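# Seat the board in the enclosure and close its levers

## Task

Put the board into the enclosure's empty top slot with its components facing upward, pushed all the way in, and close both of its levers. A closed lever has clicked and sticks out perpendicular to the board's front panel, while a fully opened lever lies flat along that panel. A lever can only catch its tab if it starts from fully open, and closing both then pulls the board fully in. At the end the enclosure must stand upright and level on its own feet, with none of its feet hanging over the bench edge. Nothing may count on the robot holding it in place at the end: release everything and move the grippers away.

## Robot and tools

ROBOT. Two six-joint xArm arms, left_arm and right_arm, each ending in a parallel two-finger gripper with a wrist camera. Their URDF root links sit in the scene frame at left_arm (-0.038, +0.336, 0) m, quat_wxyz (+0.998, 0, 0, -0.066) and right_arm (+0.020, -0.318, 0) m, quat_wxyz (+0.998, 0, 0, -0.060). The names are labels only; they do not correspond to sides of any picture.

SCENE FRAME. Origin on the table top midway between the arms, +z up, +x outward over the table, left_arm on the +y side. Gripper fingers point along the gripper's own +z and close along its y axis. The reported hand point is between the closed finger pads, roughly 2 cm short of the fingertips; closing pushes the tips about 10 mm further along +z. Printed hand positions can be off, more so when the arm is stretched out.

execute_actions. Argument actions is a list holding zero or one item. An empty list ({"actions": []}) only reports the current state. An action item is {"rows": [...], "steps": n} with n from 1 to 15 (default 15); each control step lasts 1/30 s and uses one row, the final row repeating if rows run out. A wait item is {"steps": n} with no rows, n up to 300; it commands nothing and returns once n steps have passed since the previous result (your own reply time is included). Optional pictures (boolean) controls whether camera images come back; by default they do, from cam_low, cam_left_wrist and cam_right_wrist, each 504x504.

ROW LAYOUT. Every row is one flat list of 14 numbers covering both arms, even if one arm stays still: left_arm's waist, shoulder, elbow, forearm roll, wrist pitch, wrist roll, gripper opening, then the same seven for right_arm. The six joint values are absolute target angles in radians, in the same convention as the Joint positions line, not offsets. Stated ranges per arm: waist -6.283..6.283, shoulder -2.059..2.094, elbow -3.927..0.192, forearm roll -6.283..6.283, wrist pitch -1.693..3.142, wrist roll -6.283..6.283. True ends may differ by up to 0.010 rad. A target beyond a range end by more than 0.010 rad, and further out than the last reported angle, gets the whole call refused (nothing is sent). Targets past the true end are clipped there, reported as "joint sent to its limit" (possibly referring to an earlier action still running); missing that line does not prove more travel exists. The opening is an absolute value from -1 (closed) to +1 (fully open, 0.084 m pad gap).

MOTION RULES. Joint targets change at most 3.14 rad/s, ramping up over 0.16 s, and all joints of one arm are timed to arrive together. Each step the sent target stays within 0.623 rad of the measured angle, and if the targets would carry the gripper over 70 mm from where it is, they are scaled back. So large moves need several calls. Between calls the arms keep heading for the last row sent, until everything has nearly stopped or a step is HELD; after that, only a new action moves them further. Fingers already in motion finish opening or closing.

RESULT LINES. The state line lists, per arm, end_effector_position (m), end_effector_quat_wxyz, and linear/angular velocities in the scene frame. Joint positions and Joint velocities give each arm's six joints (rad, rad/s) plus pad gap (m, m/s). grip_measured is the measured opening on the command scale. HELD marks steps where some or all of your row was withheld. "joint command not followed" means the clearance check altered or blocked joint targets on some steps; the rest of the row still ran.

GRIPPING. To hold something, command an opening well below grip_measured; the bigger the gap, the harder the squeeze (about 24 N per pad maximum on items up to ~6 cm). Echoing grip_measured still presses lightly; wide parts may slip. Fast closing can overshoot in force.

HAZARDS. Load limits (N m): waist 46.5, shoulder 46.5, elbow 27.9, forearm roll 27.9, wrist pitch 18.6, wrist roll 18.6, including carried weight. Reaching one causes a torque fault: the arm backs off that joint, stays still 10 s and drops the rest of the call. Holding loads heats motors; MOTOR HOT appears from 65 °C and at 80 °C the arm is braked until cool (OVER-TEMPERATURE FAULT). Avoid arm-to-arm collisions or pushing, hard impacts, slips, drops and jerky motion; knocking anything off the table fails the task. Prefer smooth, low-effort moves.

zoom_image. Arguments camera (cam_low, cam_left_wrist or cam_right_wrist) and region [x0, y0, x1, y1] in pixels of that camera's latest image, origin top-left, at most 504 by 504. It gives an enlarged view and moves nothing.

read_manual. Optional section, only "licences"; returns URDF licence text, no motion.

finished_scene. Argument scene, the number of the scene being closed. Answering without any tool call ends the run.

Each tool is called after ">>>" by a JSON object that holds its "fn" and its "kwargs", one argument or row to a line.

## Session

>>> {"fn": "execute_actions", "kwargs": {
  "actions": []
}}

Scene clock: 0.00 s of 6000.00 s.
left_arm: end_effector_position=(+0.5220, +0.7030, +0.3436) grip_measured=+1.00 end_effector_quat_wxyz=(+0.252, +0.109, +0.723, +0.634) end_effector_velocity=(-0.000, +0.000, +0.000) end_effector_angular_velocity=(+0.001, +0.001, +0.000) | right_arm: end_effector_position=(+0.3258, +0.2872, +0.1889) grip_measured=+1.00 end_effector_quat_wxyz=(-0.361, +0.888, +0.108, +0.265) end_effector_velocity=(+0.001, -0.001, -0.001) end_effector_angular_velocity=(-0.001, -0.000, -0.001)
Joint positions: left_arm=[ 0.389  0.525 -1.317 -1.008 -0.988 -1.152  0.084] | right_arm=[ 1.291  0.419 -1.074  0.327 -0.284  0.568  0.084]
Joint velocities: left_arm=[ 0.     0.    -0.     0.    -0.     0.001 -0.   ] | right_arm=[-0.001 -0.     0.002  0.    -0.    -0.001 -0.   ]

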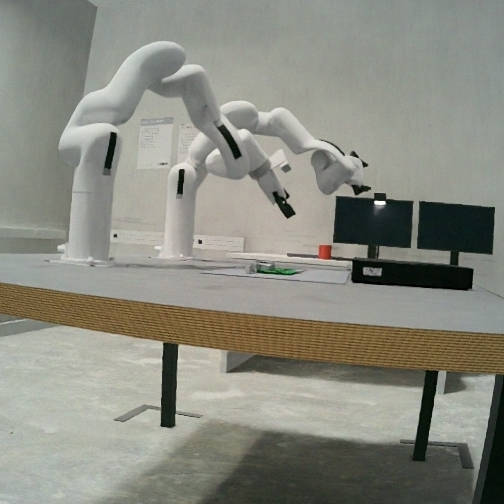

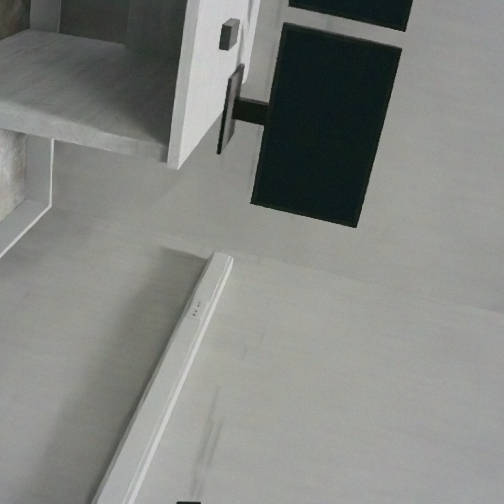

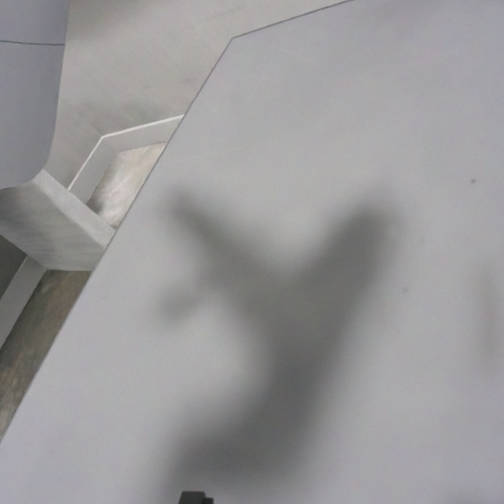

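>>> {"fn": "execute_actions", "kwargs": {
  "actions": [
    {"rows":[[0.389,0.0,-1.2,0,1.0,0,1,0.5,0,-1.4,0,1.3,0,1]]}
  ],
  "pictures": false
}}

>>> {"fn": "execute_actions", "kwargs": {
  "actions": [
    {"steps":40}
  ]
}}

Scene clock: 5.23 s of 6000.00 s.
left_arm: end_effector_position=(+0.5967, +0.6162, +0.4649) grip_measured=+1.00 end_effector_quat_wxyz=(+0.221, +0.461, +0.567, +0.646) end_effector_velocity=(+0.153, -0.319, +0.181) end_effector_angular_velocity=(+1.695, +1.487, -1.422) | right_arm: end_effector_position=(+0.4490, +0.2285, +0.2897) grip_measured=+1.00 end_effector_quat_wxyz=(-0.313, +0.877, +0.147, +0.333) end_effector_velocity=(+0.271, -0.216, +0.176) end_effector_angular_velocity=(-0.312, -0.277, -0.110)
Joint positions: left_arm=[ 0.389  0.241 -1.255 -0.585 -0.565 -0.729  0.084] | right_arm=[ 1.052  0.278 -1.184  0.217 -0.045  0.378  0.084]
Joint velocities: left_arm=[ 0.001 -0.635  0.136  1.338  1.334  1.334  0.   ] | right_arm=[-0.571 -0.282 -0.216 -0.221  0.594 -0.385 -0.   ]
Steps of this call (steps 1 to 90: nothing new was sent; then 1.73 s passed at rest; steps 91 to 105: all 15 steps of this action). Readings (joint positions):
91: left_arm=[0.389 0.525 -1.316 -1.007 -0.988 -1.152] | right_arm=[1.291 0.419 -1.074 0.327 -0.284 0.568]
92: left_arm=[0.389 0.524 -1.315 -1.005 -0.985 -1.149] | right_arm=[1.289 0.418 -1.075 0.325 -0.280 0.565]
94: left_arm=[0.389 0.497 -1.303 -0.967 -0.946 -1.110] | right_arm=[1.261 0.401 -1.086 0.309 -0.248 0.537]
98: left_arm=[0.389 0.393 -1.290 -0.844 -0.825 -0.989] | right_arm=[1.184 0.348 -1.130 0.272 -0.176 0.473]
105: the state above

Scene clock: 6.57 s of 6000.00 s.
left_arm: end_effector_position=(+0.4702, +0.4694, +0.2684) grip_measured=+1.00 end_effector_quat_wxyz=(-0.013, +0.987, +0.127, +0.099) end_effector_velocity=(-0.001, -0.001, -0.001) end_effector_angular_velocity=(-0.000, +0.004, -0.002) | right_arm: end_effector_position=(+0.4895, -0.1296, +0.3267) grip_measured=+1.00 end_effector_quat_wxyz=(-0.010, +0.981, +0.189, +0.050) end_effector_velocity=(-0.008, -0.009, -0.003) end_effector_angular_velocity=(-0.021, +0.040, -0.000)
Joint positions: left_arm=[ 0.389  0.    -1.2   -0.     1.    -0.     0.084] | right_arm=[ 0.501  0.001 -1.399  0.     1.296  0.001  0.084]
Joint velocities: left_arm=[-0.001 -0.     0.001  0.     0.003  0.002  0.   ] | right_arm=[-0.009 -0.001 -0.003 -0.004  0.049 -0.008  0.   ]
Steps of this call (steps 1 to 40: the robot went on to your last target). Readings (joint positions):
1: left_arm=[0.389 0.220 -1.250 -0.538 -0.519 -0.682] | right_arm=[1.033 0.269 -1.192 0.210 -0.024 0.365]
2: left_arm=[0.389 0.199 -1.245 -0.489 -0.469 -0.632] | right_arm=[1.014 0.259 -1.199 0.202 -0.003 0.352]
4: left_arm=[0.389 0.156 -1.236 -0.384 -0.353 -0.516] | right_arm=[0.976 0.240 -1.214 0.188 0.041 0.326]
8: left_arm=[0.388 0.072 -1.218 -0.179 -0.050 -0.249] | right_arm=[0.901 0.202 -1.243 0.158 0.139 0.274]
40: the state above

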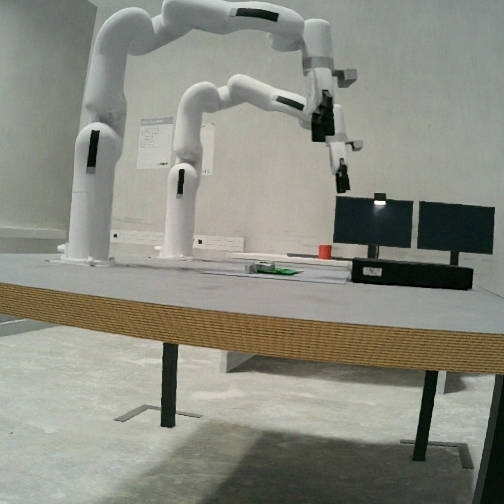

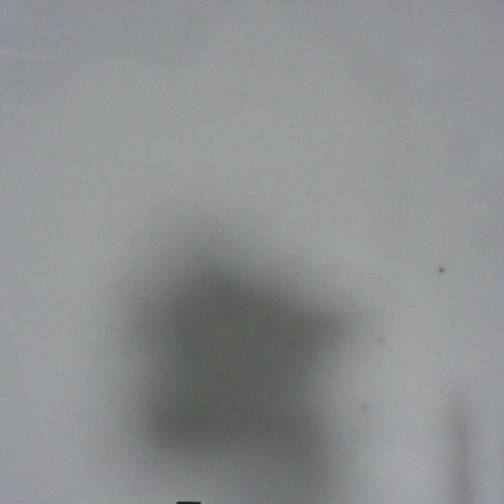

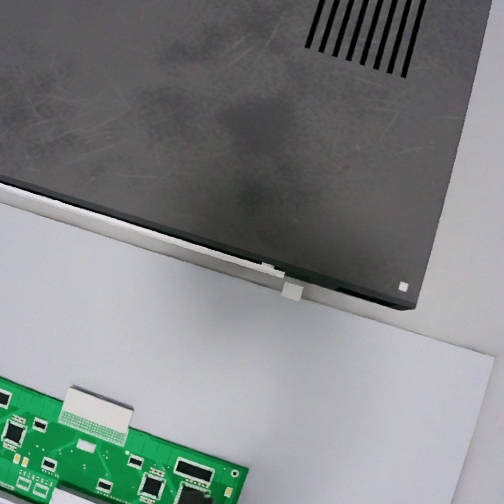

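>>> {"fn": "execute_actions", "kwargs": {
  "actions": [
    {"rows":[[0.389,0.0,-1.2,0,1.0,0,1,0.9,-0.2,-1.2,0,1.4,0.78,1]]}
  ],
  "pictures": false
}}

>>> {"fn": "execute_actions", "kwargs": {
  "actions": [
    {"steps":20}
  ]
}}

>>> {"fn": "zoom_image", "kwargs": {
  "camera": "cam_low",
  "region": [200,230,400,310]
}}

Scene clock: 10.67 s of 6000.00 s.
left_arm: end_effector_position=(+0.4701, +0.4694, +0.2683) grip_measured=+1.00 end_effector_quat_wxyz=(-0.013, +0.987, +0.127, +0.099) end_effector_velocity=(-0.000, +0.000, -0.000) end_effector_angular_velocity=(-0.000, +0.000, +0.002) | right_arm: end_effector_position=(+0.3728, -0.0432, +0.3253) grip_measured=+1.00 end_effector_quat_wxyz=(-0.008, +0.998, +0.066, +0.012) end_effector_velocity=(-0.306, +0.158, -0.009) end_effector_angular_velocity=(-0.072, +0.163, -0.766)
Joint positions: left_arm=[ 0.389 -0.    -1.2   -0.     1.     0.     0.084] | right_arm=[ 0.782 -0.141 -1.259  0.     1.37   0.531  0.084]
Joint velocities: left_arm=[ 0.001  0.     0.    -0.    -0.    -0.001  0.   ] | right_arm=[ 0.701 -0.35   0.348 -0.     0.174  1.467  0.   ]
Steps of this call (steps 1 to 30: the robot went on to your last target; steps 31 to 90: nothing new was sent; then 0.60 s passed at rest; steps 91 to 105: all 15 steps of this action). Readings (joint positions):
91: left_arm=[0.389 0.000 -1.200 -0.000 1.000 0.000] | right_arm=[0.500 -0.000 -1.400 -0.000 1.300 0.000]
92: left_arm=[0.389 -0.000 -1.200 0.000 1.000 -0.000] | right_arm=[0.501 -0.001 -1.399 -0.000 1.300 0.003]
94: left_arm=[0.389 -0.000 -1.200 -0.000 1.000 0.000] | right_arm=[0.524 -0.012 -1.386 -0.001 1.307 0.044]
98: left_arm=[0.389 -0.000 -1.200 -0.000 1.000 0.000] | right_arm=[0.624 -0.062 -1.339 0.000 1.331 0.201]
105: the state above

Scene clock: 11.33 s of 6000.00 s.
left_arm: end_effector_position=(+0.4701, +0.4694, +0.2683) grip_measured=+1.00 end_effector_quat_wxyz=(-0.013, +0.987, +0.127, +0.099) end_effector_velocity=(+0.000, -0.000, +0.000) end_effector_angular_velocity=(+0.000, -0.000, -0.000) | right_arm: end_effector_position=(+0.3207, -0.0210, +0.3231) grip_measured=+1.00 end_effector_quat_wxyz=(+0.000, +1.000, +0.000, -0.000) end_effector_velocity=(-0.001, +0.001, -0.000) end_effector_angular_velocity=(+0.001, -0.001, +0.000)
Joint positions: left_arm=[ 0.389 -0.    -1.2   -0.     1.    -0.     0.084] | right_arm=[ 0.9   -0.2   -1.2   -0.     1.4    0.78   0.084]
Joint velocities: left_arm=[-0.  0. -0.  0. -0. -0.  0.] | right_arm=[ 0.003 -0.001  0.001  0.    -0.001  0.003  0.   ]
Steps of this call (steps 1 to 20: the robot went on to your last target). Readings (joint positions):
1: left_arm=[0.389 0.000 -1.200 0.000 1.000 -0.000] | right_arm=[0.805 -0.153 -1.248 0.000 1.376 0.580]
2: left_arm=[0.389 -0.000 -1.200 0.000 1.000 0.000] | right_arm=[0.828 -0.164 -1.236 0.000 1.382 0.628]
4: left_arm=[0.389 -0.000 -1.200 0.000 1.000 0.000] | right_arm=[0.866 -0.183 -1.217 0.000 1.391 0.706]
8: left_arm=[0.389 0.000 -1.200 0.000 1.000 0.000] | right_arm=[0.894 -0.197 -1.203 0.000 1.398 0.766]
20: the state above

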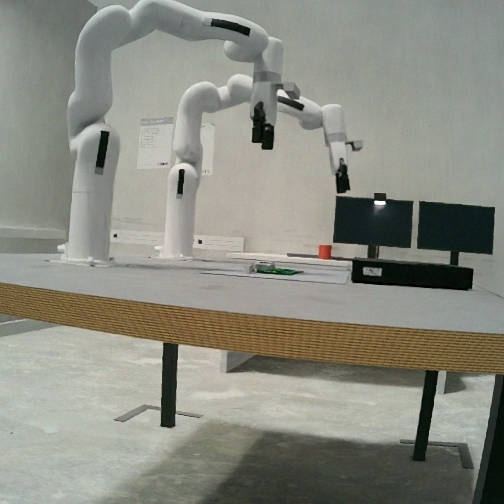

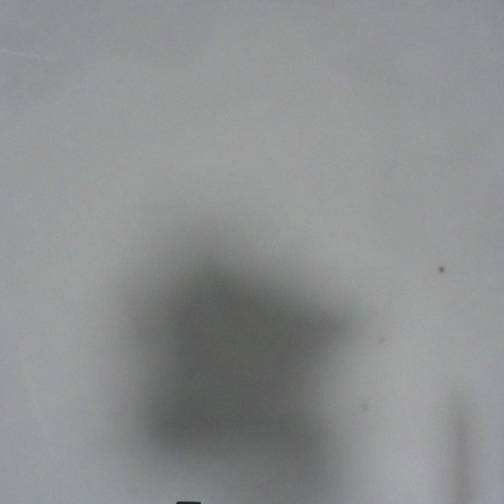

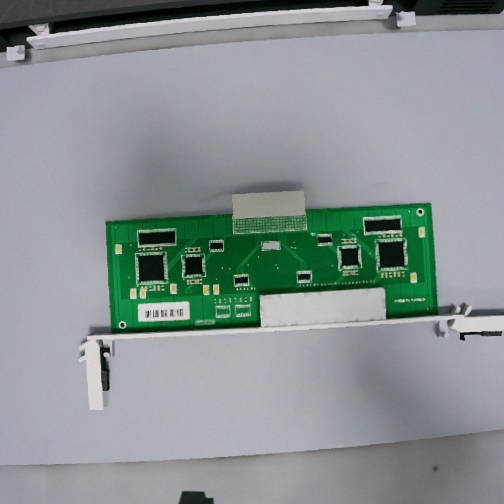

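Region (200, 230, 400, 310) of cam_low's 504x504 image, scaled by 2.520, with more detail than that image has; it fills the top 202 rows of this view, and the rest is white.

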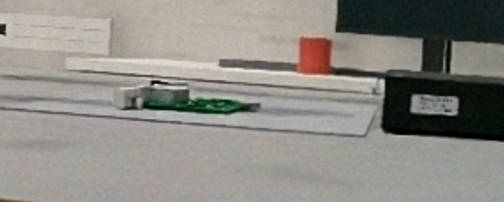

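>>> {"fn": "execute_actions", "kwargs": {
  "actions": [
    {"rows":[[0.2,-0.094,-0.6,0,-0.3,0,1,0,-0.2,-1.2,0,1.4,0,1]]}
  ],
  "pictures": false
}}

>>> {"fn": "execute_actions", "kwargs": {
  "actions": [
    {"steps":25}
  ],
  "pictures": false
}}

>>> {"fn": "execute_actions", "kwargs": {
  "actions": [
    {"rows":[[-0.4,-0.094,-0.2,0,-0.606,0,1,0,-0.2,-1.2,0,1.4,0,1]]}
  ],
  "pictures": false
}}

>>> {"fn": "execute_actions", "kwargs": {
  "actions": [
    {"steps":30}
  ]
}}

Scene clock: 19.60 s of 6000.00 s.
left_arm: end_effector_position=(+0.4772, +0.3888, +0.1848) grip_measured=+1.00 end_effector_quat_wxyz=(-0.013, +0.966, +0.049, +0.252) end_effector_velocity=(+0.129, -0.153, +0.075) end_effector_angular_velocity=(+0.180, -1.749, -0.321) | right_arm: end_effector_position=(+0.4071, -0.1482, +0.3231) grip_measured=+1.00 end_effector_quat_wxyz=(+0.000, +1.000, -0.008, -0.000) end_effector_velocity=(+0.148, -0.335, +0.001) end_effector_angular_velocity=(+0.001, -0.002, -0.178)
Joint positions: left_arm=[ 0.234 -0.076 -0.709  0.     0.274  0.     0.084] | right_arm=[ 0.534 -0.2   -1.2   -0.     1.4    0.43   0.084]
Joint velocities: left_arm=[-0.32  -0.146  1.031  0.001 -2.643  0.    -0.   ] | right_arm=[-0.866 -0.    -0.001 -0.    -0.001 -0.689  0.   ]
Steps of this call (steps 1 to 15: the robot went on to your last target; steps 16 to 90: nothing new was sent; then 4.77 s passed at rest; steps 91 to 105: all 15 steps of this action). Readings (joint positions):
91: left_arm=[0.389 -0.000 -1.200 -0.000 1.000 -0.000] | right_arm=[0.900 -0.200 -1.200 0.000 1.400 0.780]
92: left_arm=[0.388 -0.001 -1.198 0.000 0.997 -0.000] | right_arm=[0.898 -0.200 -1.200 0.000 1.400 0.777]
94: left_arm=[0.378 -0.008 -1.164 0.000 0.955 -0.000] | right_arm=[0.863 -0.200 -1.200 0.001 1.400 0.738]
98: left_arm=[0.326 -0.030 -0.998 -0.000 0.782 0.000] | right_arm=[0.736 -0.200 -1.200 -0.000 1.400 0.615]
105: the state above

Scene clock: 20.43 s of 6000.00 s.
left_arm: end_effector_position=(+0.5182, +0.3738, +0.2681) grip_measured=+1.00 end_effector_quat_wxyz=(-0.016, +0.879, +0.030, +0.476) end_effector_velocity=(+0.000, +0.000, +0.000) end_effector_angular_velocity=(-0.000, -0.002, +0.001) | right_arm: end_effector_position=(+0.4398, -0.3674, +0.3232) grip_measured=+1.00 end_effector_quat_wxyz=(-0.000, +0.998, -0.059, +0.000) end_effector_velocity=(-0.001, -0.008, -0.001) end_effector_angular_velocity=(+0.001, +0.001, -0.001)
Joint positions: left_arm=[ 0.2   -0.094 -0.6   -0.    -0.3   -0.     0.084] | right_arm=[ 0.003 -0.2   -1.2    0.     1.4    0.002  0.084]
Joint velocities: left_arm=[ 0.    -0.     0.     0.    -0.002 -0.    -0.   ] | right_arm=[-0.018  0.001  0.002  0.001 -0.001 -0.017 -0.   ]
Steps of this call (steps 1 to 25: the robot went on to your last target). Readings (joint positions):
1: left_arm=[0.225 -0.080 -0.678 0.000 0.185 0.000] | right_arm=[0.505 -0.200 -1.200 -0.000 1.400 0.407]
2: left_arm=[0.217 -0.084 -0.654 0.000 0.097 0.000] | right_arm=[0.476 -0.200 -1.200 -0.000 1.400 0.384]
4: left_arm=[0.208 -0.089 -0.626 0.000 -0.065 0.000] | right_arm=[0.418 -0.200 -1.200 -0.000 1.400 0.337]
8: left_arm=[0.202 -0.095 -0.609 -0.000 -0.253 0.000] | right_arm=[0.303 -0.200 -1.200 -0.000 1.400 0.244]
25: the state above

Scene clock: 20.93 s of 6000.00 s.
left_arm: end_effector_position=(+0.4565, +0.2232, +0.2067) grip_measured=+1.00 end_effector_quat_wxyz=(+0.051, +0.884, -0.100, +0.454) end_effector_velocity=(-0.208, -0.318, -0.135) end_effector_angular_velocity=(+0.024, +0.105, -0.704) | right_arm: end_effector_position=(+0.4397, -0.3686, +0.3231) grip_measured=+1.00 end_effector_quat_wxyz=(-0.000, +0.998, -0.060, +0.000) end_effector_velocity=(-0.000, -0.001, +0.001) end_effector_angular_velocity=(-0.000, -0.000, -0.001)
Joint positions: left_arm=[-0.092 -0.094 -0.405  0.    -0.449  0.     0.084] | right_arm=[ 0.    -0.2   -1.2    0.     1.4    0.     0.084]
Joint velocities: left_arm=[-0.703 -0.001  0.466 -0.    -0.358  0.001 -0.   ] | right_arm=[-0.002 -0.001 -0.    -0.     0.001 -0.001 -0.   ]
Steps of this call (steps 1 to 15: all 15 steps of this action). Readings (joint positions):
1: left_arm=[0.200 -0.094 -0.600 -0.000 -0.300 -0.000] | right_arm=[0.002 -0.200 -1.200 0.000 1.400 0.001]
2: left_arm=[0.198 -0.094 -0.599 -0.000 -0.302 -0.000] | right_arm=[0.002 -0.200 -1.200 0.000 1.400 0.001]
4: left_arm=[0.165 -0.095 -0.579 -0.001 -0.320 -0.000] | right_arm=[0.001 -0.200 -1.200 0.000 1.400 0.000]
8: left_arm=[0.069 -0.094 -0.512 0.000 -0.367 0.000] | right_arm=[0.001 -0.200 -1.200 0.000 1.400 0.000]
15: the state above

Scene clock: 21.93 s of 6000.00 s.
left_arm: end_effector_position=(+0.3450, +0.1106, +0.1532) grip_measured=+1.00 end_effector_quat_wxyz=(+0.114, +0.869, -0.237, +0.420) end_effector_velocity=(-0.001, -0.000, -0.000) end_effector_angular_velocity=(+0.002, -0.000, -0.002) | right_arm: end_effector_position=(+0.4397, -0.3686, +0.3231) grip_measured=+1.00 end_effector_quat_wxyz=(+0.000, +0.998, -0.060, -0.000) end_effector_velocity=(-0.001, -0.001, -0.001) end_effector_angular_velocity=(-0.000, +0.002, -0.002)
Joint positions: left_arm=[-0.4   -0.094 -0.2   -0.    -0.606 -0.     0.084] | right_arm=[ 0.    -0.2   -1.2   -0.     1.4    0.     0.084]
Joint velocities: left_arm=[-0.001 -0.     0.001  0.     0.     0.002  0.   ] | right_arm=[-0.001 -0.001  0.002 -0.     0.001  0.001 -0.   ]
Steps of this call (steps 1 to 30: the robot went on to your last target). Readings (joint positions):
1: left_arm=[-0.116 -0.094 -0.390 0.000 -0.461 0.000] | right_arm=[0.000 -0.200 -1.200 0.000 1.400 0.000]
2: left_arm=[-0.139 -0.094 -0.374 0.000 -0.473 0.000] | right_arm=[0.000 -0.200 -1.200 0.000 1.400 0.000]
4: left_arm=[-0.187 -0.094 -0.342 0.000 -0.497 0.000] | right_arm=[0.000 -0.200 -1.200 0.000 1.400 0.000]
8: left_arm=[-0.285 -0.094 -0.277 0.000 -0.547 0.000] | right_arm=[0.000 -0.200 -1.200 0.000 1.400 0.000]
30: the state above
All arms were judged still, so your last target was given up. Only a new action makes them travel on or press farther. Fingers that are still opening or closing keep moving.

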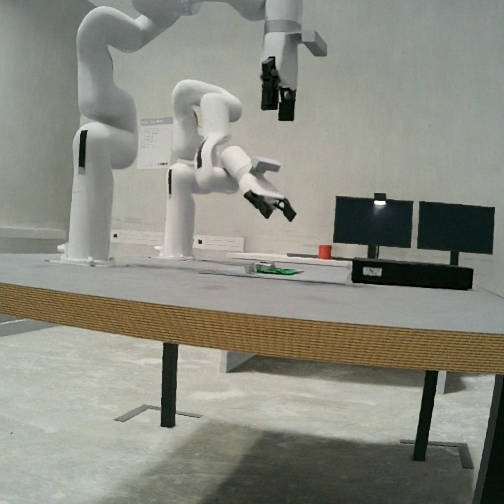

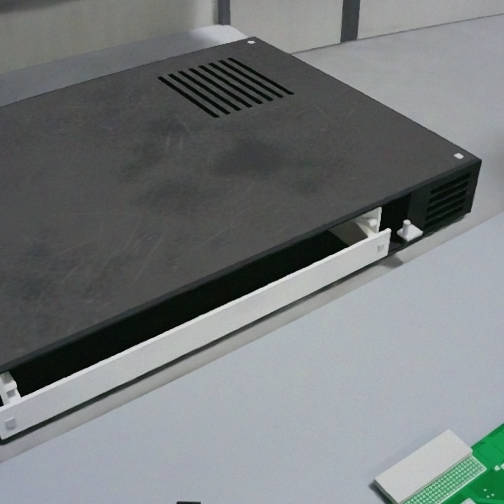

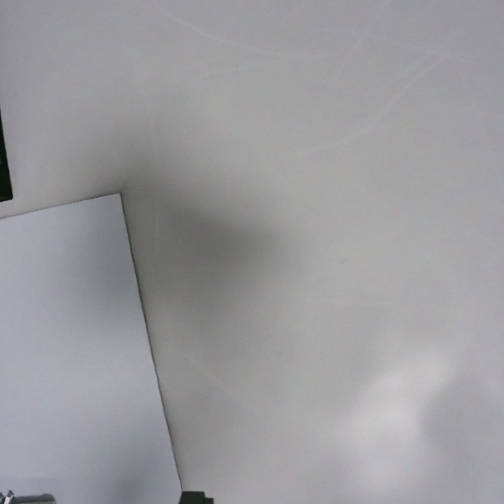

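>>> {"fn": "execute_actions", "kwargs": {
  "actions": [
    {"rows":[[-0.439,-0.011,-0.658,0,0.669,-0.631,0,0.5,0,-1,0,1,2.26,0.3]]}
  ],
  "pictures": false
}}

>>> {"fn": "execute_actions", "kwargs": {
  "actions": [
    {"steps":25}
  ],
  "pictures": false
}}

>>> {"fn": "execute_actions", "kwargs": {
  "actions": [
    {"rows":[[-0.439,-0.011,-0.658,0,0.669,-0.631,0,0.869,0.1245,-0.828,0,0.7035,2.26,0.3]]}
  ],
  "pictures": false
}}

>>> {"fn": "execute_actions", "kwargs": {
  "actions": [
    {"steps":20}
  ]
}}

Scene clock: 29.63 s of 6000.00 s.
left_arm: end_effector_position=(+0.3637, +0.0794, +0.1171) grip_measured=-0.01 end_effector_quat_wxyz=(+0.099, +0.983, +0.006, +0.152) end_effector_velocity=(-0.313, +0.189, -0.284) end_effector_angular_velocity=(+0.965, +1.752, +0.320) | right_arm: end_effector_position=(+0.4644, -0.2463, +0.2431) grip_measured=+0.29 end_effector_quat_wxyz=(+0.000, +0.990, -0.141, -0.000) end_effector_velocity=(-0.005, +0.281, -0.179) end_effector_angular_velocity=(-0.003, +0.005, -0.791)
Joint positions: left_arm=[-0.436 -0.018 -0.626  0.     0.279 -0.581  0.044] | right_arm=[ 0.28  -0.088 -1.088  0.     1.176  0.444  0.056]
Joint velocities: left_arm=[-0.02   0.054 -0.203 -0.     2.144 -0.365 -0.   ] | right_arm=[ 0.617  0.248  0.249 -0.001 -0.491  1.409 -0.   ]
Steps of this call (steps 1 to 90: nothing new was sent; then 4.20 s passed at rest; steps 91 to 105: all 15 steps of this action). Readings (joint positions):
91: left_arm=[-0.400 -0.094 -0.200 0.000 -0.606 -0.000] | right_arm=[0.000 -0.200 -1.200 -0.000 1.400 0.000]
92: left_arm=[-0.400 -0.094 -0.202 0.000 -0.603 -0.003] | right_arm=[0.002 -0.199 -1.199 -0.000 1.398 0.003]
94: left_arm=[-0.403 -0.088 -0.227 0.000 -0.562 -0.044] | right_arm=[0.030 -0.190 -1.191 -0.001 1.372 0.042]
98: left_arm=[-0.417 -0.057 -0.407 -0.000 -0.311 -0.282] | right_arm=[0.130 -0.147 -1.147 0.000 1.296 0.170]
105: the state above

Scene clock: 30.47 s of 6000.00 s.
left_arm: end_effector_position=(+0.2982, +0.1199, +0.0800) grip_measured=-0.01 end_effector_quat_wxyz=(+0.000, +1.000, +0.030, +0.000) end_effector_velocity=(-0.000, -0.000, +0.000) end_effector_angular_velocity=(-0.000, +0.000, -0.001) | right_arm: end_effector_position=(+0.4471, -0.1478, +0.1804) grip_measured=+0.29 end_effector_quat_wxyz=(+0.000, -0.604, +0.797, -0.000) end_effector_velocity=(-0.001, +0.001, -0.001) end_effector_angular_velocity=(-0.001, +0.001, -0.449)
Joint positions: left_arm=[-0.439 -0.011 -0.658  0.     0.669 -0.631  0.044] | right_arm=[ 0.499 -0.    -1.    -0.     1.     2.225  0.056]
Joint velocities: left_arm=[-0.    -0.001 -0.    -0.     0.001  0.001  0.   ] | right_arm=[ 0.002  0.001  0.002 -0.001 -0.002  0.451 -0.   ]
Steps of this call (steps 1 to 25: the robot went on to your last target). Readings (joint positions):
1: left_arm=[-0.437 -0.016 -0.631 0.000 0.347 -0.591] | right_arm=[0.301 -0.079 -1.079 0.000 1.160 0.493]
2: left_arm=[-0.437 -0.015 -0.633 0.000 0.410 -0.598] | right_arm=[0.321 -0.071 -1.072 0.000 1.144 0.545]
4: left_arm=[-0.438 -0.013 -0.640 0.000 0.523 -0.611] | right_arm=[0.360 -0.056 -1.056 0.000 1.112 0.661]
8: left_arm=[-0.439 -0.011 -0.653 -0.000 0.640 -0.627] | right_arm=[0.432 -0.027 -1.027 0.000 1.055 0.958]
25: the state above

Scene clock: 30.97 s of 6000.00 s.
left_arm: end_effector_position=(+0.2982, +0.1200, +0.0800) grip_measured=-0.01 end_effector_quat_wxyz=(+0.000, +1.000, +0.030, -0.000) end_effector_velocity=(+0.001, -0.001, +0.000) end_effector_angular_velocity=(-0.002, -0.003, -0.001) | right_arm: end_effector_position=(+0.3695, -0.0351, +0.0977) grip_measured=+0.29 end_effector_quat_wxyz=(+0.000, +0.705, -0.709, -0.000) end_effector_velocity=(-0.229, +0.207, -0.180) end_effector_angular_velocity=(-0.011, +0.014, +0.650)
Joint positions: left_arm=[-0.439 -0.011 -0.658  0.     0.669 -0.631  0.044] | right_arm=[ 0.801  0.102 -0.86   0.     0.759  2.257  0.056]
Joint velocities: left_arm=[-0.     0.     0.     0.    -0.004  0.     0.   ] | right_arm=[ 0.678  0.229  0.319  0.    -0.53   0.027 -0.   ]
Steps of this call (steps 1 to 15: all 15 steps of this action). Readings (joint positions):
1: left_arm=[-0.439 -0.011 -0.658 0.000 0.669 -0.631] | right_arm=[0.500 -0.000 -1.000 -0.000 1.000 2.237]
2: left_arm=[-0.439 -0.011 -0.658 0.000 0.669 -0.631] | right_arm=[0.502 0.000 -0.999 -0.000 0.997 2.245]
4: left_arm=[-0.439 -0.011 -0.658 0.000 0.669 -0.631] | right_arm=[0.534 0.010 -0.986 -0.000 0.967 2.248]
8: left_arm=[-0.439 -0.011 -0.658 0.000 0.669 -0.631] | right_arm=[0.636 0.047 -0.935 0.000 0.891 2.250]
15: the state above

Scene clock: 31.63 s of 6000.00 s.
left_arm: end_effector_position=(+0.2982, +0.1200, +0.0800) grip_measured=-0.01 end_effector_quat_wxyz=(+0.000, +1.000, +0.030, -0.000) end_effector_velocity=(-0.000, -0.000, -0.000) end_effector_angular_velocity=(+0.000, +0.000, +0.001) | right_arm: end_effector_position=(+0.3462, -0.0151, +0.0802) grip_measured=+0.29 end_effector_quat_wxyz=(-0.000, +0.728, -0.686, +0.000) end_effector_velocity=(-0.000, -0.000, -0.000) end_effector_angular_velocity=(-0.000, +0.000, -0.001)
Joint positions: left_arm=[-0.439 -0.011 -0.658  0.     0.669 -0.631  0.044] | right_arm=[ 0.869  0.124 -0.828 -0.     0.704  2.26   0.056]
Joint velocities: left_arm=[-0.     0.    -0.     0.     0.    -0.001  0.   ] | right_arm=[ 0.     0.001  0.     0.    -0.001  0.001 -0.   ]
Steps of this call (steps 1 to 20: the robot went on to your last target). Readings (joint positions):
1: left_arm=[-0.439 -0.011 -0.658 -0.000 0.669 -0.631] | right_arm=[0.822 0.109 -0.850 0.000 0.743 2.258]
2: left_arm=[-0.439 -0.011 -0.658 0.000 0.669 -0.631] | right_arm=[0.838 0.114 -0.842 0.000 0.731 2.259]
4: left_arm=[-0.439 -0.011 -0.658 0.000 0.669 -0.631] | right_arm=[0.856 0.121 -0.833 0.000 0.716 2.259]
8: left_arm=[-0.439 -0.011 -0.658 0.000 0.669 -0.631] | right_arm=[0.866 0.123 -0.830 -0.000 0.706 2.260]
20: the state above

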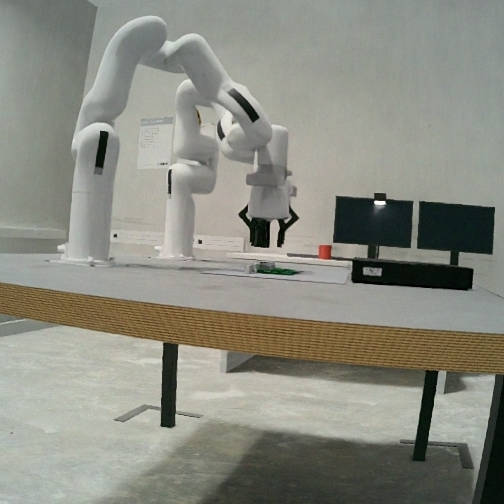

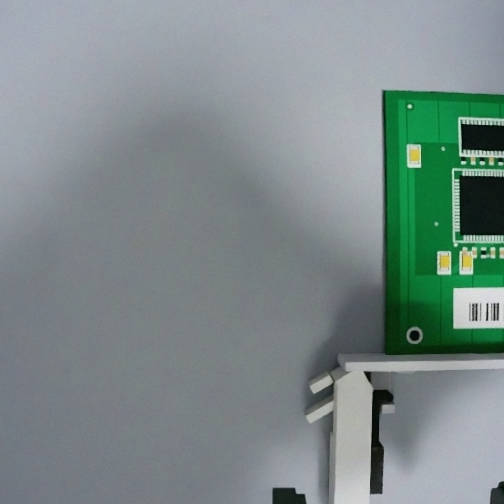

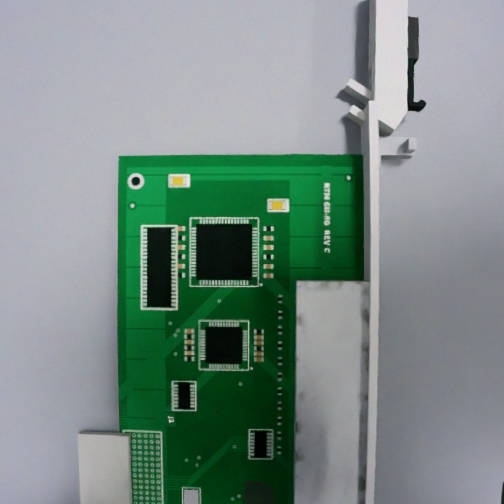

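>>> {"fn": "execute_actions", "kwargs": {
  "actions": [
    {"rows":[[-0.439,0.131,-0.635,0,0.504,-0.631,0,0.86,0.262,-0.824,0,0.562,2.25,0.3]]}
  ]
}}

>>> {"fn": "execute_actions", "kwargs": {
  "actions": [
    {"rows":[[-0.439,0.131,-0.635,0,0.504,-0.631,0,0.86,0.262,-0.824,0,0.562,2.25,-0.2],[-0.439,0.131,-0.635,0,0.504,-0.631,0,0.86,0.262,-0.824,0,0.562,2.25,-0.2],[-0.439,0.131,-0.635,0,0.504,-0.631,0,0.86,0.262,-0.824,0,0.562,2.25,-0.2],[-0.439,0.131,-0.635,0,0.504,-0.631,0,0.86,0.262,-0.824,0,0.562,2.25,-0.3],[-0.439,0.131,-0.635,0,0.504,-0.631,0,0.86,0.262,-0.824,0,0.562,2.25,-0.4],[-0.439,0.131,-0.635,0,0.504,-0.631,0,0.86,0.262,-0.824,0,0.562,2.25,-0.5],[-0.439,0.131,-0.635,0,0.504,-0.631,0,0.86,0.262,-0.824,0,0.562,2.25,-0.8]]}
  ]
}}

>>> {"fn": "zoom_image", "kwargs": {
  "camera": "cam_low",
  "region": [220,230,400,300]
}}

Scene clock: 37.53 s of 6000.00 s.
left_arm: end_effector_position=(+0.2988, +0.1196, +0.0292) grip_measured=-0.01 end_effector_quat_wxyz=(+0.001, +1.000, +0.030, +0.001) end_effector_velocity=(-0.001, +0.001, -0.005) end_effector_angular_velocity=(+0.000, +0.000, +0.001) | right_arm: end_effector_position=(+0.3525, -0.0144, +0.0291) grip_measured=+0.29 end_effector_quat_wxyz=(-0.001, +0.728, -0.685, +0.000) end_effector_velocity=(-0.001, -0.002, -0.005) end_effector_angular_velocity=(-0.002, +0.002, -0.001)
Joint positions: left_arm=[-0.439  0.129 -0.636 -0.     0.505 -0.631  0.044] | right_arm=[ 0.86   0.26  -0.825 -0.     0.563  2.25   0.056]
Joint velocities: left_arm=[ 0.     0.01   0.006  0.    -0.016 -0.    -0.   ] | right_arm=[-0.002  0.01   0.006  0.    -0.012 -0.002 -0.   ]
Steps of this call (steps 1 to 15: the robot went on to your last target; steps 16 to 90: nothing new was sent; then 2.40 s passed at rest; steps 91 to 105: all 15 steps of this action). Readings (joint positions):
91: left_arm=[-0.439 -0.011 -0.658 -0.000 0.669 -0.631] | right_arm=[0.869 0.125 -0.828 0.000 0.703 2.260]
92: left_arm=[-0.439 -0.009 -0.658 -0.000 0.666 -0.631] | right_arm=[0.869 0.127 -0.828 -0.000 0.700 2.260]
94: left_arm=[-0.439 0.020 -0.657 -0.000 0.626 -0.631] | right_arm=[0.867 0.158 -0.831 -0.000 0.662 2.257]
98: left_arm=[-0.439 0.113 -0.634 0.000 0.532 -0.631] | right_arm=[0.861 0.246 -0.819 0.000 0.585 2.252]
105: the state above

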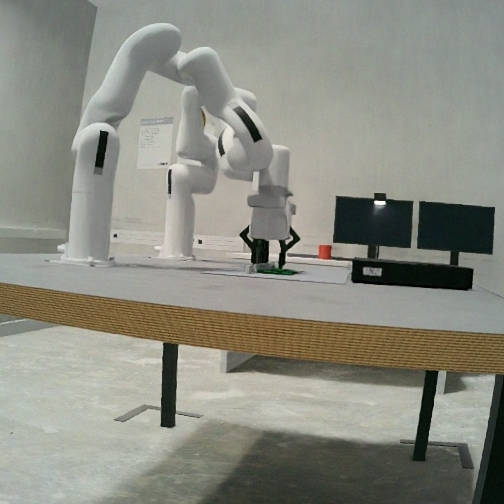

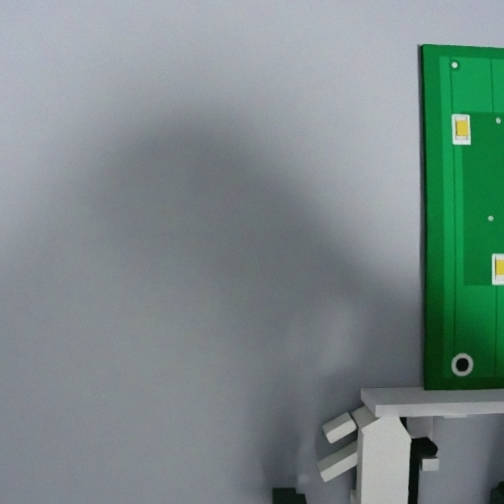

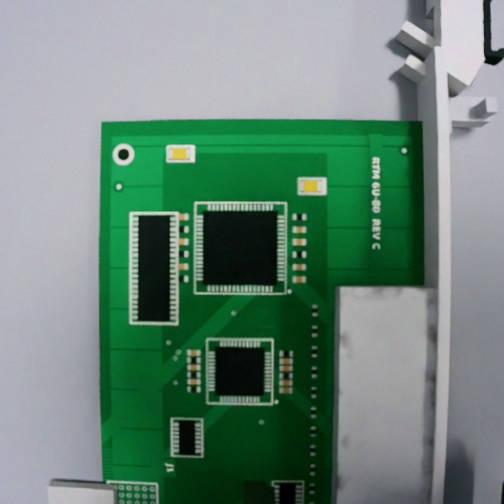

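Scene clock: 38.03 s of 6000.00 s.
left_arm: end_effector_position=(+0.2982, +0.1200, +0.0281) grip_measured=-0.01 end_effector_quat_wxyz=(+0.000, +1.000, +0.030, +0.000) end_effector_velocity=(-0.000, +0.000, -0.000) end_effector_angular_velocity=(+0.001, +0.001, -0.001) | right_arm: end_effector_position=(+0.3522, -0.0148, +0.0282) grip_measured=-0.45 end_effector_quat_wxyz=(-0.000, +0.728, -0.685, +0.000) end_effector_velocity=(-0.000, -0.001, -0.001) end_effector_angular_velocity=(-0.001, +0.001, +0.000)
Joint positions: left_arm=[-0.439  0.131 -0.635 -0.     0.504 -0.631  0.044] | right_arm=[ 0.86   0.262 -0.824  0.     0.562  2.25   0.024]
Joint velocities: left_arm=[-0.     0.001  0.    -0.     0.     0.001 -0.   ] | right_arm=[-0.001  0.001  0.001 -0.    -0.    -0.001  0.   ]
Steps of this call (steps 1 to 15: all 15 steps of this action). Readings (joint positions):
1: left_arm=[-0.439 0.129 -0.636 -0.000 0.505 -0.631] | right_arm=[0.860 0.260 -0.825 -0.000 0.563 2.250]
2: left_arm=[-0.439 0.130 -0.636 -0.000 0.505 -0.631] | right_arm=[0.860 0.261 -0.825 -0.000 0.562 2.250]
4: left_arm=[-0.439 0.130 -0.635 -0.000 0.504 -0.631] | right_arm=[0.860 0.261 -0.824 -0.000 0.562 2.250]
8: left_arm=[-0.439 0.131 -0.635 -0.000 0.504 -0.631] | right_arm=[0.860 0.261 -0.824 -0.000 0.562 2.250]
15: the state above

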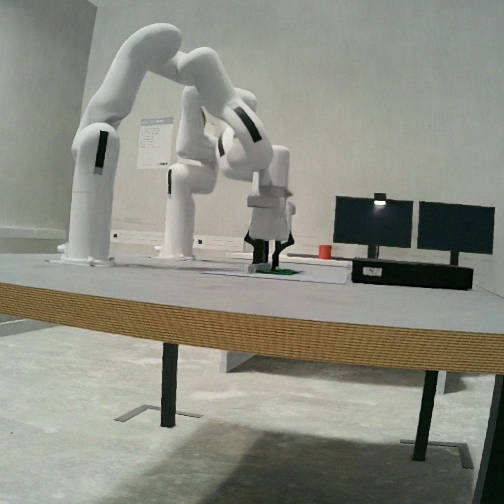

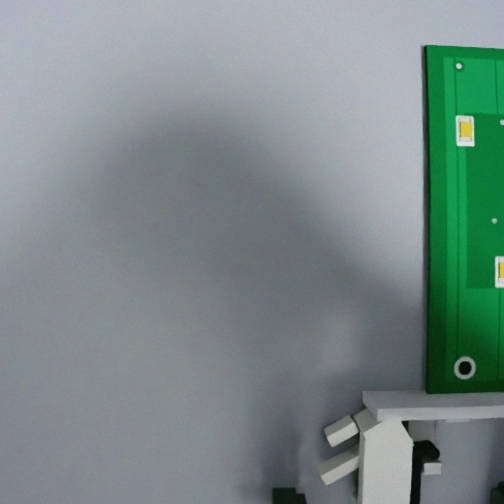

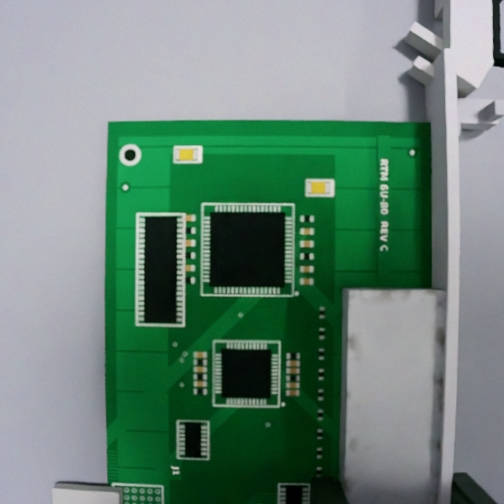

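Region (220, 230, 400, 300) of cam_low's 504x504 image, scaled by 2.800, with more detail than that image has.

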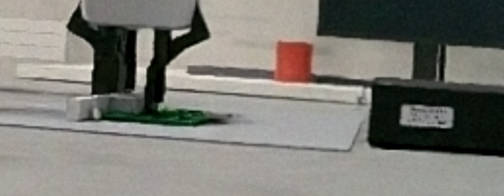

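>>> {"fn": "execute_actions", "kwargs": {
  "actions": [
    {"rows":[[-0.439,0.137,-0.635,0,0.498,-0.631,-0.5,0.86,0.262,-0.824,0,0.562,2.25,-0.8],[-0.439,0.137,-0.635,0,0.498,-0.631,-0.5,0.86,0.262,-0.824,0,0.562,2.25,-0.8],[-0.439,0.137,-0.635,0,0.498,-0.631,-0.5,0.86,0.262,-0.824,0,0.562,2.25,-0.8],[-0.439,0.137,-0.635,0,0.498,-0.631,-0.5,0.86,0.262,-0.824,0,0.562,2.25,-0.8],[-0.439,0.137,-0.635,0,0.498,-0.631,-0.6,0.86,0.262,-0.824,0,0.562,2.25,-0.8],[-0.439,0.137,-0.635,0,0.498,-0.631,-0.7,0.86,0.262,-0.824,0,0.562,2.25,-0.8],[-0.435,0.136,-0.633,0,0.497,-0.627,-0.8,0.86,0.262,-0.824,0,0.562,2.25,-0.8]]}
  ]
}}

>>> {"fn": "execute_actions", "kwargs": {
  "actions": [
    {"rows":[[-0.41,0.124,-0.617,0,0.493,-0.21,-0.75,0.86,0.262,-0.824,0,0.562,2.25,-0.8]]}
  ]
}}

Scene clock: 44.00 s of 6000.00 s.
left_arm: end_effector_position=(+0.2975, +0.1231, +0.0254) grip_measured=-0.78 end_effector_quat_wxyz=(-0.001, +1.000, +0.031, -0.002) end_effector_velocity=(+0.001, -0.001, -0.001) end_effector_angular_velocity=(-0.002, -0.003, -0.005) | right_arm: end_effector_position=(+0.3520, -0.0155, +0.0278) grip_measured=-0.45 end_effector_quat_wxyz=(+0.000, +0.728, -0.685, +0.000) end_effector_velocity=(-0.001, -0.000, -0.001) end_effector_angular_velocity=(-0.000, +0.001, +0.000)
Joint positions: left_arm=[-0.433  0.135 -0.631  0.     0.5   -0.628  0.01 ] | right_arm=[ 0.859  0.262 -0.824 -0.     0.563  2.25   0.024]
Joint velocities: left_arm=[-0.002  0.003 -0.001 -0.001 -0.006  0.004  0.   ] | right_arm=[ 0.001  0.001  0.001  0.001 -0.001 -0.001 -0.   ]
Steps of this call (steps 1 to 15: the robot went on to your last target; steps 16 to 90: nothing new was sent; then 2.47 s passed at rest; steps 91 to 105: all 15 steps of this action). Readings (joint positions):
91: left_arm=[-0.439 0.131 -0.635 0.000 0.504 -0.631] | right_arm=[0.860 0.262 -0.824 -0.000 0.562 2.250]
92: left_arm=[-0.439 0.131 -0.635 -0.000 0.503 -0.631] | right_arm=[0.860 0.262 -0.824 -0.000 0.562 2.250]
94: left_arm=[-0.439 0.134 -0.635 -0.000 0.501 -0.631] | right_arm=[0.860 0.262 -0.824 -0.000 0.562 2.250]
98: left_arm=[-0.436 0.136 -0.633 0.001 0.501 -0.631] | right_arm=[0.859 0.262 -0.824 -0.001 0.563 2.250]
105: the state above

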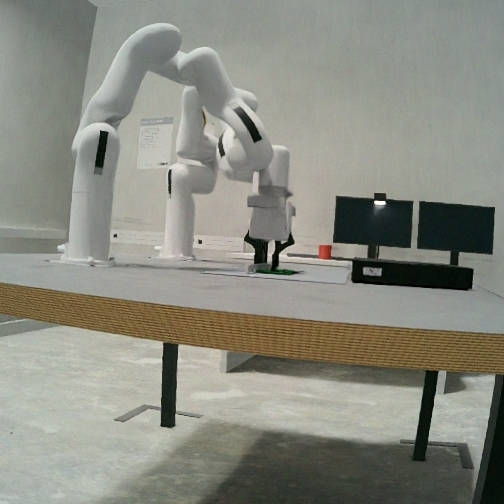

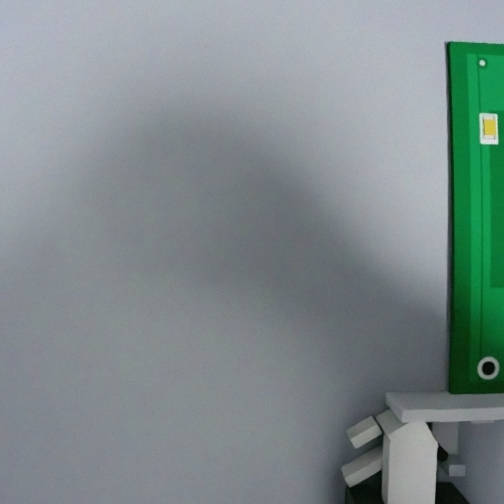

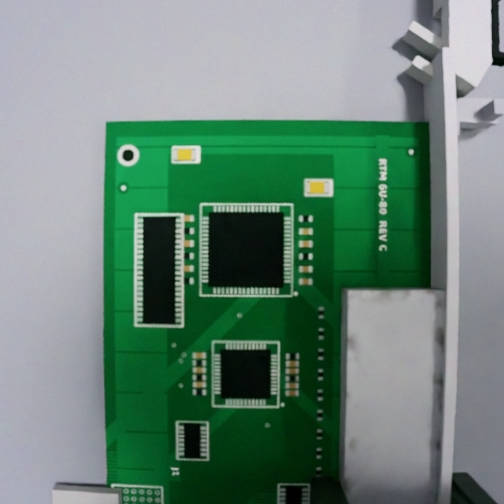

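Scene clock: 44.50 s of 6000.00 s.
left_arm: end_effector_position=(+0.2993, +0.1328, +0.0256) grip_measured=-0.75 end_effector_quat_wxyz=(-0.000, +0.987, -0.162, -0.001) end_effector_velocity=(+0.001, +0.002, +0.000) end_effector_angular_velocity=(-0.000, -0.001, -0.083) | right_arm: end_effector_position=(+0.3519, -0.0153, +0.0278) grip_measured=-0.45 end_effector_quat_wxyz=(+0.000, +0.728, -0.685, -0.000) end_effector_velocity=(+0.001, +0.000, +0.000) end_effector_angular_velocity=(+0.001, -0.002, +0.002)
Joint positions: left_arm=[-0.41   0.125 -0.616 -0.     0.494 -0.217  0.011] | right_arm=[ 0.859  0.262 -0.824 -0.     0.562  2.25   0.024]
Joint velocities: left_arm=[ 0.004 -0.001  0.002  0.001 -0.001  0.087  0.   ] | right_arm=[-0.    -0.    -0.001 -0.001 -0.001 -0.001  0.   ]
Steps of this call (steps 1 to 15: all 15 steps of this action). Readings (joint positions):
1: left_arm=[-0.433 0.136 -0.631 0.000 0.500 -0.627] | right_arm=[0.859 0.262 -0.824 -0.000 0.563 2.250]
2: left_arm=[-0.433 0.136 -0.631 0.000 0.499 -0.624] | right_arm=[0.859 0.262 -0.824 -0.000 0.563 2.250]
4: left_arm=[-0.432 0.135 -0.630 -0.000 0.498 -0.583] | right_arm=[0.859 0.262 -0.824 -0.000 0.562 2.250]
8: left_arm=[-0.419 0.128 -0.621 -0.000 0.496 -0.356] | right_arm=[0.859 0.262 -0.824 0.000 0.562 2.250]
15: the state above

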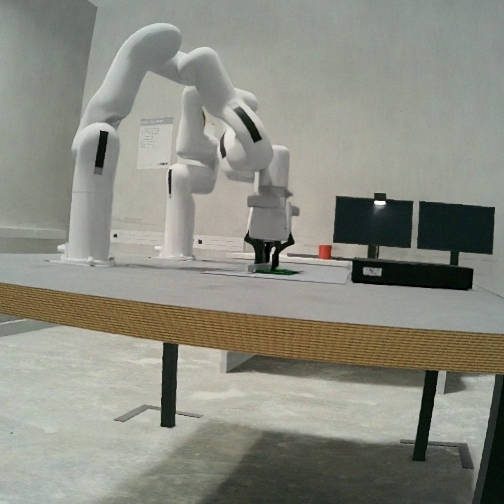

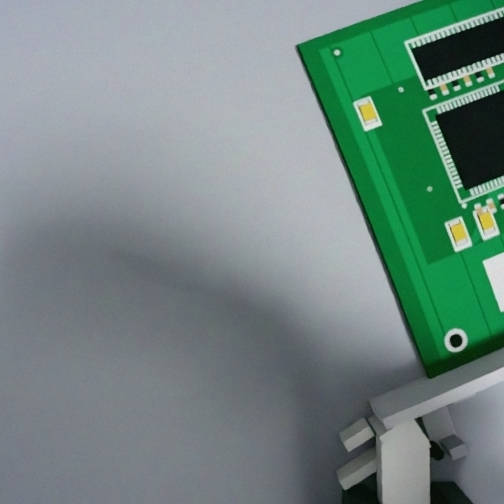

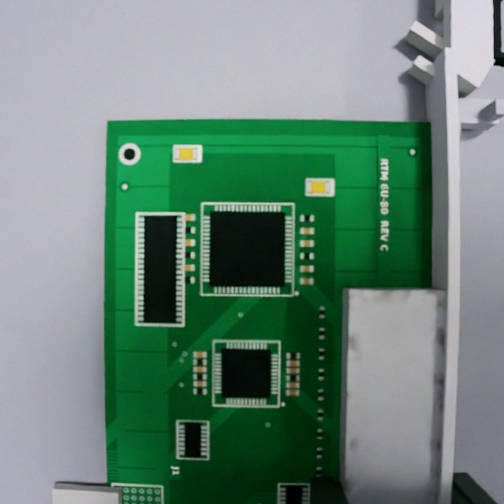

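Works.

>>> {"fn": "execute_actions", "kwargs": {
  "actions": [
    {"rows":[[-0.378,0.118,-0.607,0,0.489,0.215,-0.72,0.86,0.262,-0.824,0,0.562,2.25,-0.8]],"steps":12}
  ],
  "pictures": false
}}

>>> {"fn": "execute_actions", "kwargs": {
  "actions": [
    {"rows":[[-0.352,0.127,-0.62,0,0.493,0.635,-0.72,0.86,0.262,-0.824,0,0.562,2.25,-0.8]],"steps":12}
  ],
  "pictures": false
}}

>>> {"fn": "execute_actions", "kwargs": {
  "actions": [
    {"rows":[[-0.336,0.148,-0.65,0,0.502,1.045,-0.75,0.86,0.262,-0.824,0,0.562,2.25,-0.8]]}
  ]
}}

Scene clock: 48.43 s of 6000.00 s.
left_arm: end_effector_position=(+0.3045, +0.1431, +0.0262) grip_measured=-0.73 end_effector_quat_wxyz=(+0.000, +0.939, -0.344, +0.001) end_effector_velocity=(+0.005, +0.009, +0.000) end_effector_angular_velocity=(-0.002, -0.006, -0.322) | right_arm: end_effector_position=(+0.3520, -0.0149, +0.0280) grip_measured=-0.45 end_effector_quat_wxyz=(-0.000, +0.728, -0.685, -0.000) end_effector_velocity=(-0.000, +0.001, +0.001) end_effector_angular_velocity=(+0.001, -0.002, +0.004)
Joint positions: left_arm=[-0.381  0.119 -0.609 -0.     0.488  0.189  0.012] | right_arm=[ 0.86   0.262 -0.824  0.     0.562  2.25   0.024]
Joint velocities: left_arm=[ 0.026 -0.004  0.007  0.001 -0.009  0.348 -0.   ] | right_arm=[ 0.002 -0.001  0.    -0.    -0.001 -0.002 -0.   ]
Steps of this call (steps 1 to 15: the robot went on to your last target; steps 16 to 90: nothing new was sent; then 0.53 s passed at rest; steps 91 to 102: all 12 steps of this action). Readings (joint positions):
91: left_arm=[-0.410 0.124 -0.617 -0.000 0.495 -0.210] | right_arm=[0.860 0.262 -0.824 -0.000 0.562 2.250]
92: left_arm=[-0.410 0.124 -0.617 -0.000 0.495 -0.207] | right_arm=[0.860 0.262 -0.824 0.000 0.562 2.250]
94: left_arm=[-0.408 0.124 -0.616 -0.000 0.495 -0.166] | right_arm=[0.860 0.262 -0.824 0.000 0.562 2.250]
98: left_arm=[-0.391 0.120 -0.611 -0.000 0.491 0.065] | right_arm=[0.860 0.262 -0.824 0.000 0.562 2.250]
102: the state above

Scene clock: 48.83 s of 6000.00 s.
left_arm: end_effector_position=(+0.3129, +0.1508, +0.0265) grip_measured=-0.74 end_effector_quat_wxyz=(-0.000, +0.854, -0.521, +0.002) end_effector_velocity=(+0.005, +0.004, +0.001) end_effector_angular_velocity=(+0.000, -0.002, -0.323) | right_arm: end_effector_position=(+0.3519, -0.0148, +0.0280) grip_measured=-0.45 end_effector_quat_wxyz=(-0.000, +0.729, -0.685, +0.000) end_effector_velocity=(-0.001, +0.001, +0.000) end_effector_angular_velocity=(+0.000, -0.001, +0.003)
Joint positions: left_arm=[-0.353  0.127 -0.621  0.     0.491  0.609  0.012] | right_arm=[ 0.86   0.262 -0.824  0.     0.562  2.25   0.024]
Joint velocities: left_arm=[ 0.016  0.004 -0.008 -0.     0.002  0.339  0.   ] | right_arm=[ 0.003 -0.001 -0.    -0.001  0.001  0.001  0.   ]
Steps of this call (steps 1 to 12: all 12 steps of this action). Readings (joint positions):
1: left_arm=[-0.380 0.119 -0.609 -0.000 0.488 0.198] | right_arm=[0.860 0.262 -0.824 0.000 0.562 2.250]
2: left_arm=[-0.380 0.119 -0.609 -0.000 0.488 0.207] | right_arm=[0.860 0.262 -0.824 0.000 0.562 2.250]
4: left_arm=[-0.377 0.120 -0.610 0.000 0.489 0.255] | right_arm=[0.860 0.262 -0.824 0.000 0.562 2.250]
8: left_arm=[-0.361 0.125 -0.618 0.000 0.491 0.488] | right_arm=[0.860 0.262 -0.824 0.000 0.562 2.250]
12: the state above

Scene clock: 49.33 s of 6000.00 s.
left_arm: end_effector_position=(+0.3226, +0.1538, +0.0263) grip_measured=-0.76 end_effector_quat_wxyz=(-0.000, +0.730, -0.684, +0.001) end_effector_velocity=(+0.000, -0.000, -0.000) end_effector_angular_velocity=(+0.001, +0.002, -0.083) | right_arm: end_effector_position=(+0.3516, -0.0150, +0.0279) grip_measured=-0.45 end_effector_quat_wxyz=(+0.000, +0.729, -0.685, +0.000) end_effector_velocity=(-0.000, -0.000, -0.001) end_effector_angular_velocity=(-0.000, -0.000, +0.000)
Joint positions: left_arm=[-0.336  0.148 -0.65   0.     0.501  1.038  0.01 ] | right_arm=[ 0.86   0.262 -0.824 -0.     0.563  2.25   0.024]
Joint velocities: left_arm=[-0.001  0.002 -0.003 -0.001  0.003  0.083  0.   ] | right_arm=[-0.     0.001  0.001 -0.001 -0.002  0.     0.   ]
Steps of this call (steps 1 to 15: all 15 steps of this action). Readings (joint positions):
1: left_arm=[-0.353 0.127 -0.622 0.000 0.491 0.618] | right_arm=[0.860 0.262 -0.824 0.000 0.562 2.250]
2: left_arm=[-0.353 0.127 -0.622 0.000 0.491 0.628] | right_arm=[0.860 0.262 -0.824 -0.000 0.562 2.250]
4: left_arm=[-0.350 0.129 -0.624 0.000 0.492 0.674] | right_arm=[0.861 0.262 -0.824 -0.000 0.562 2.250]
8: left_arm=[-0.340 0.141 -0.641 0.000 0.498 0.904] | right_arm=[0.861 0.262 -0.824 -0.000 0.562 2.250]
15: the state above

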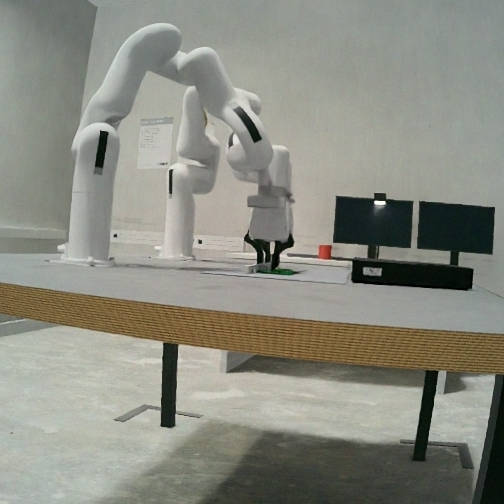

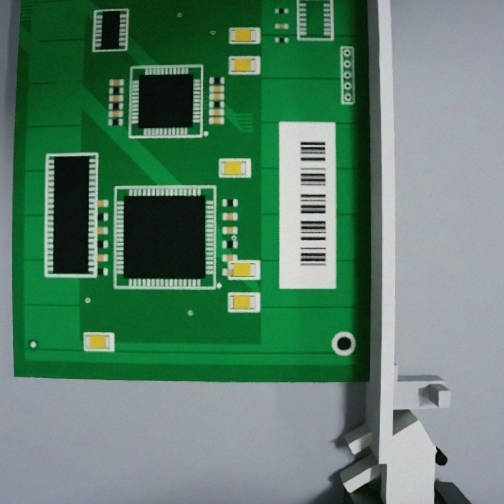

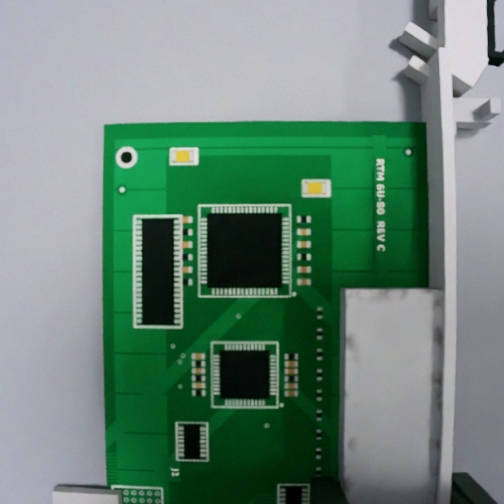

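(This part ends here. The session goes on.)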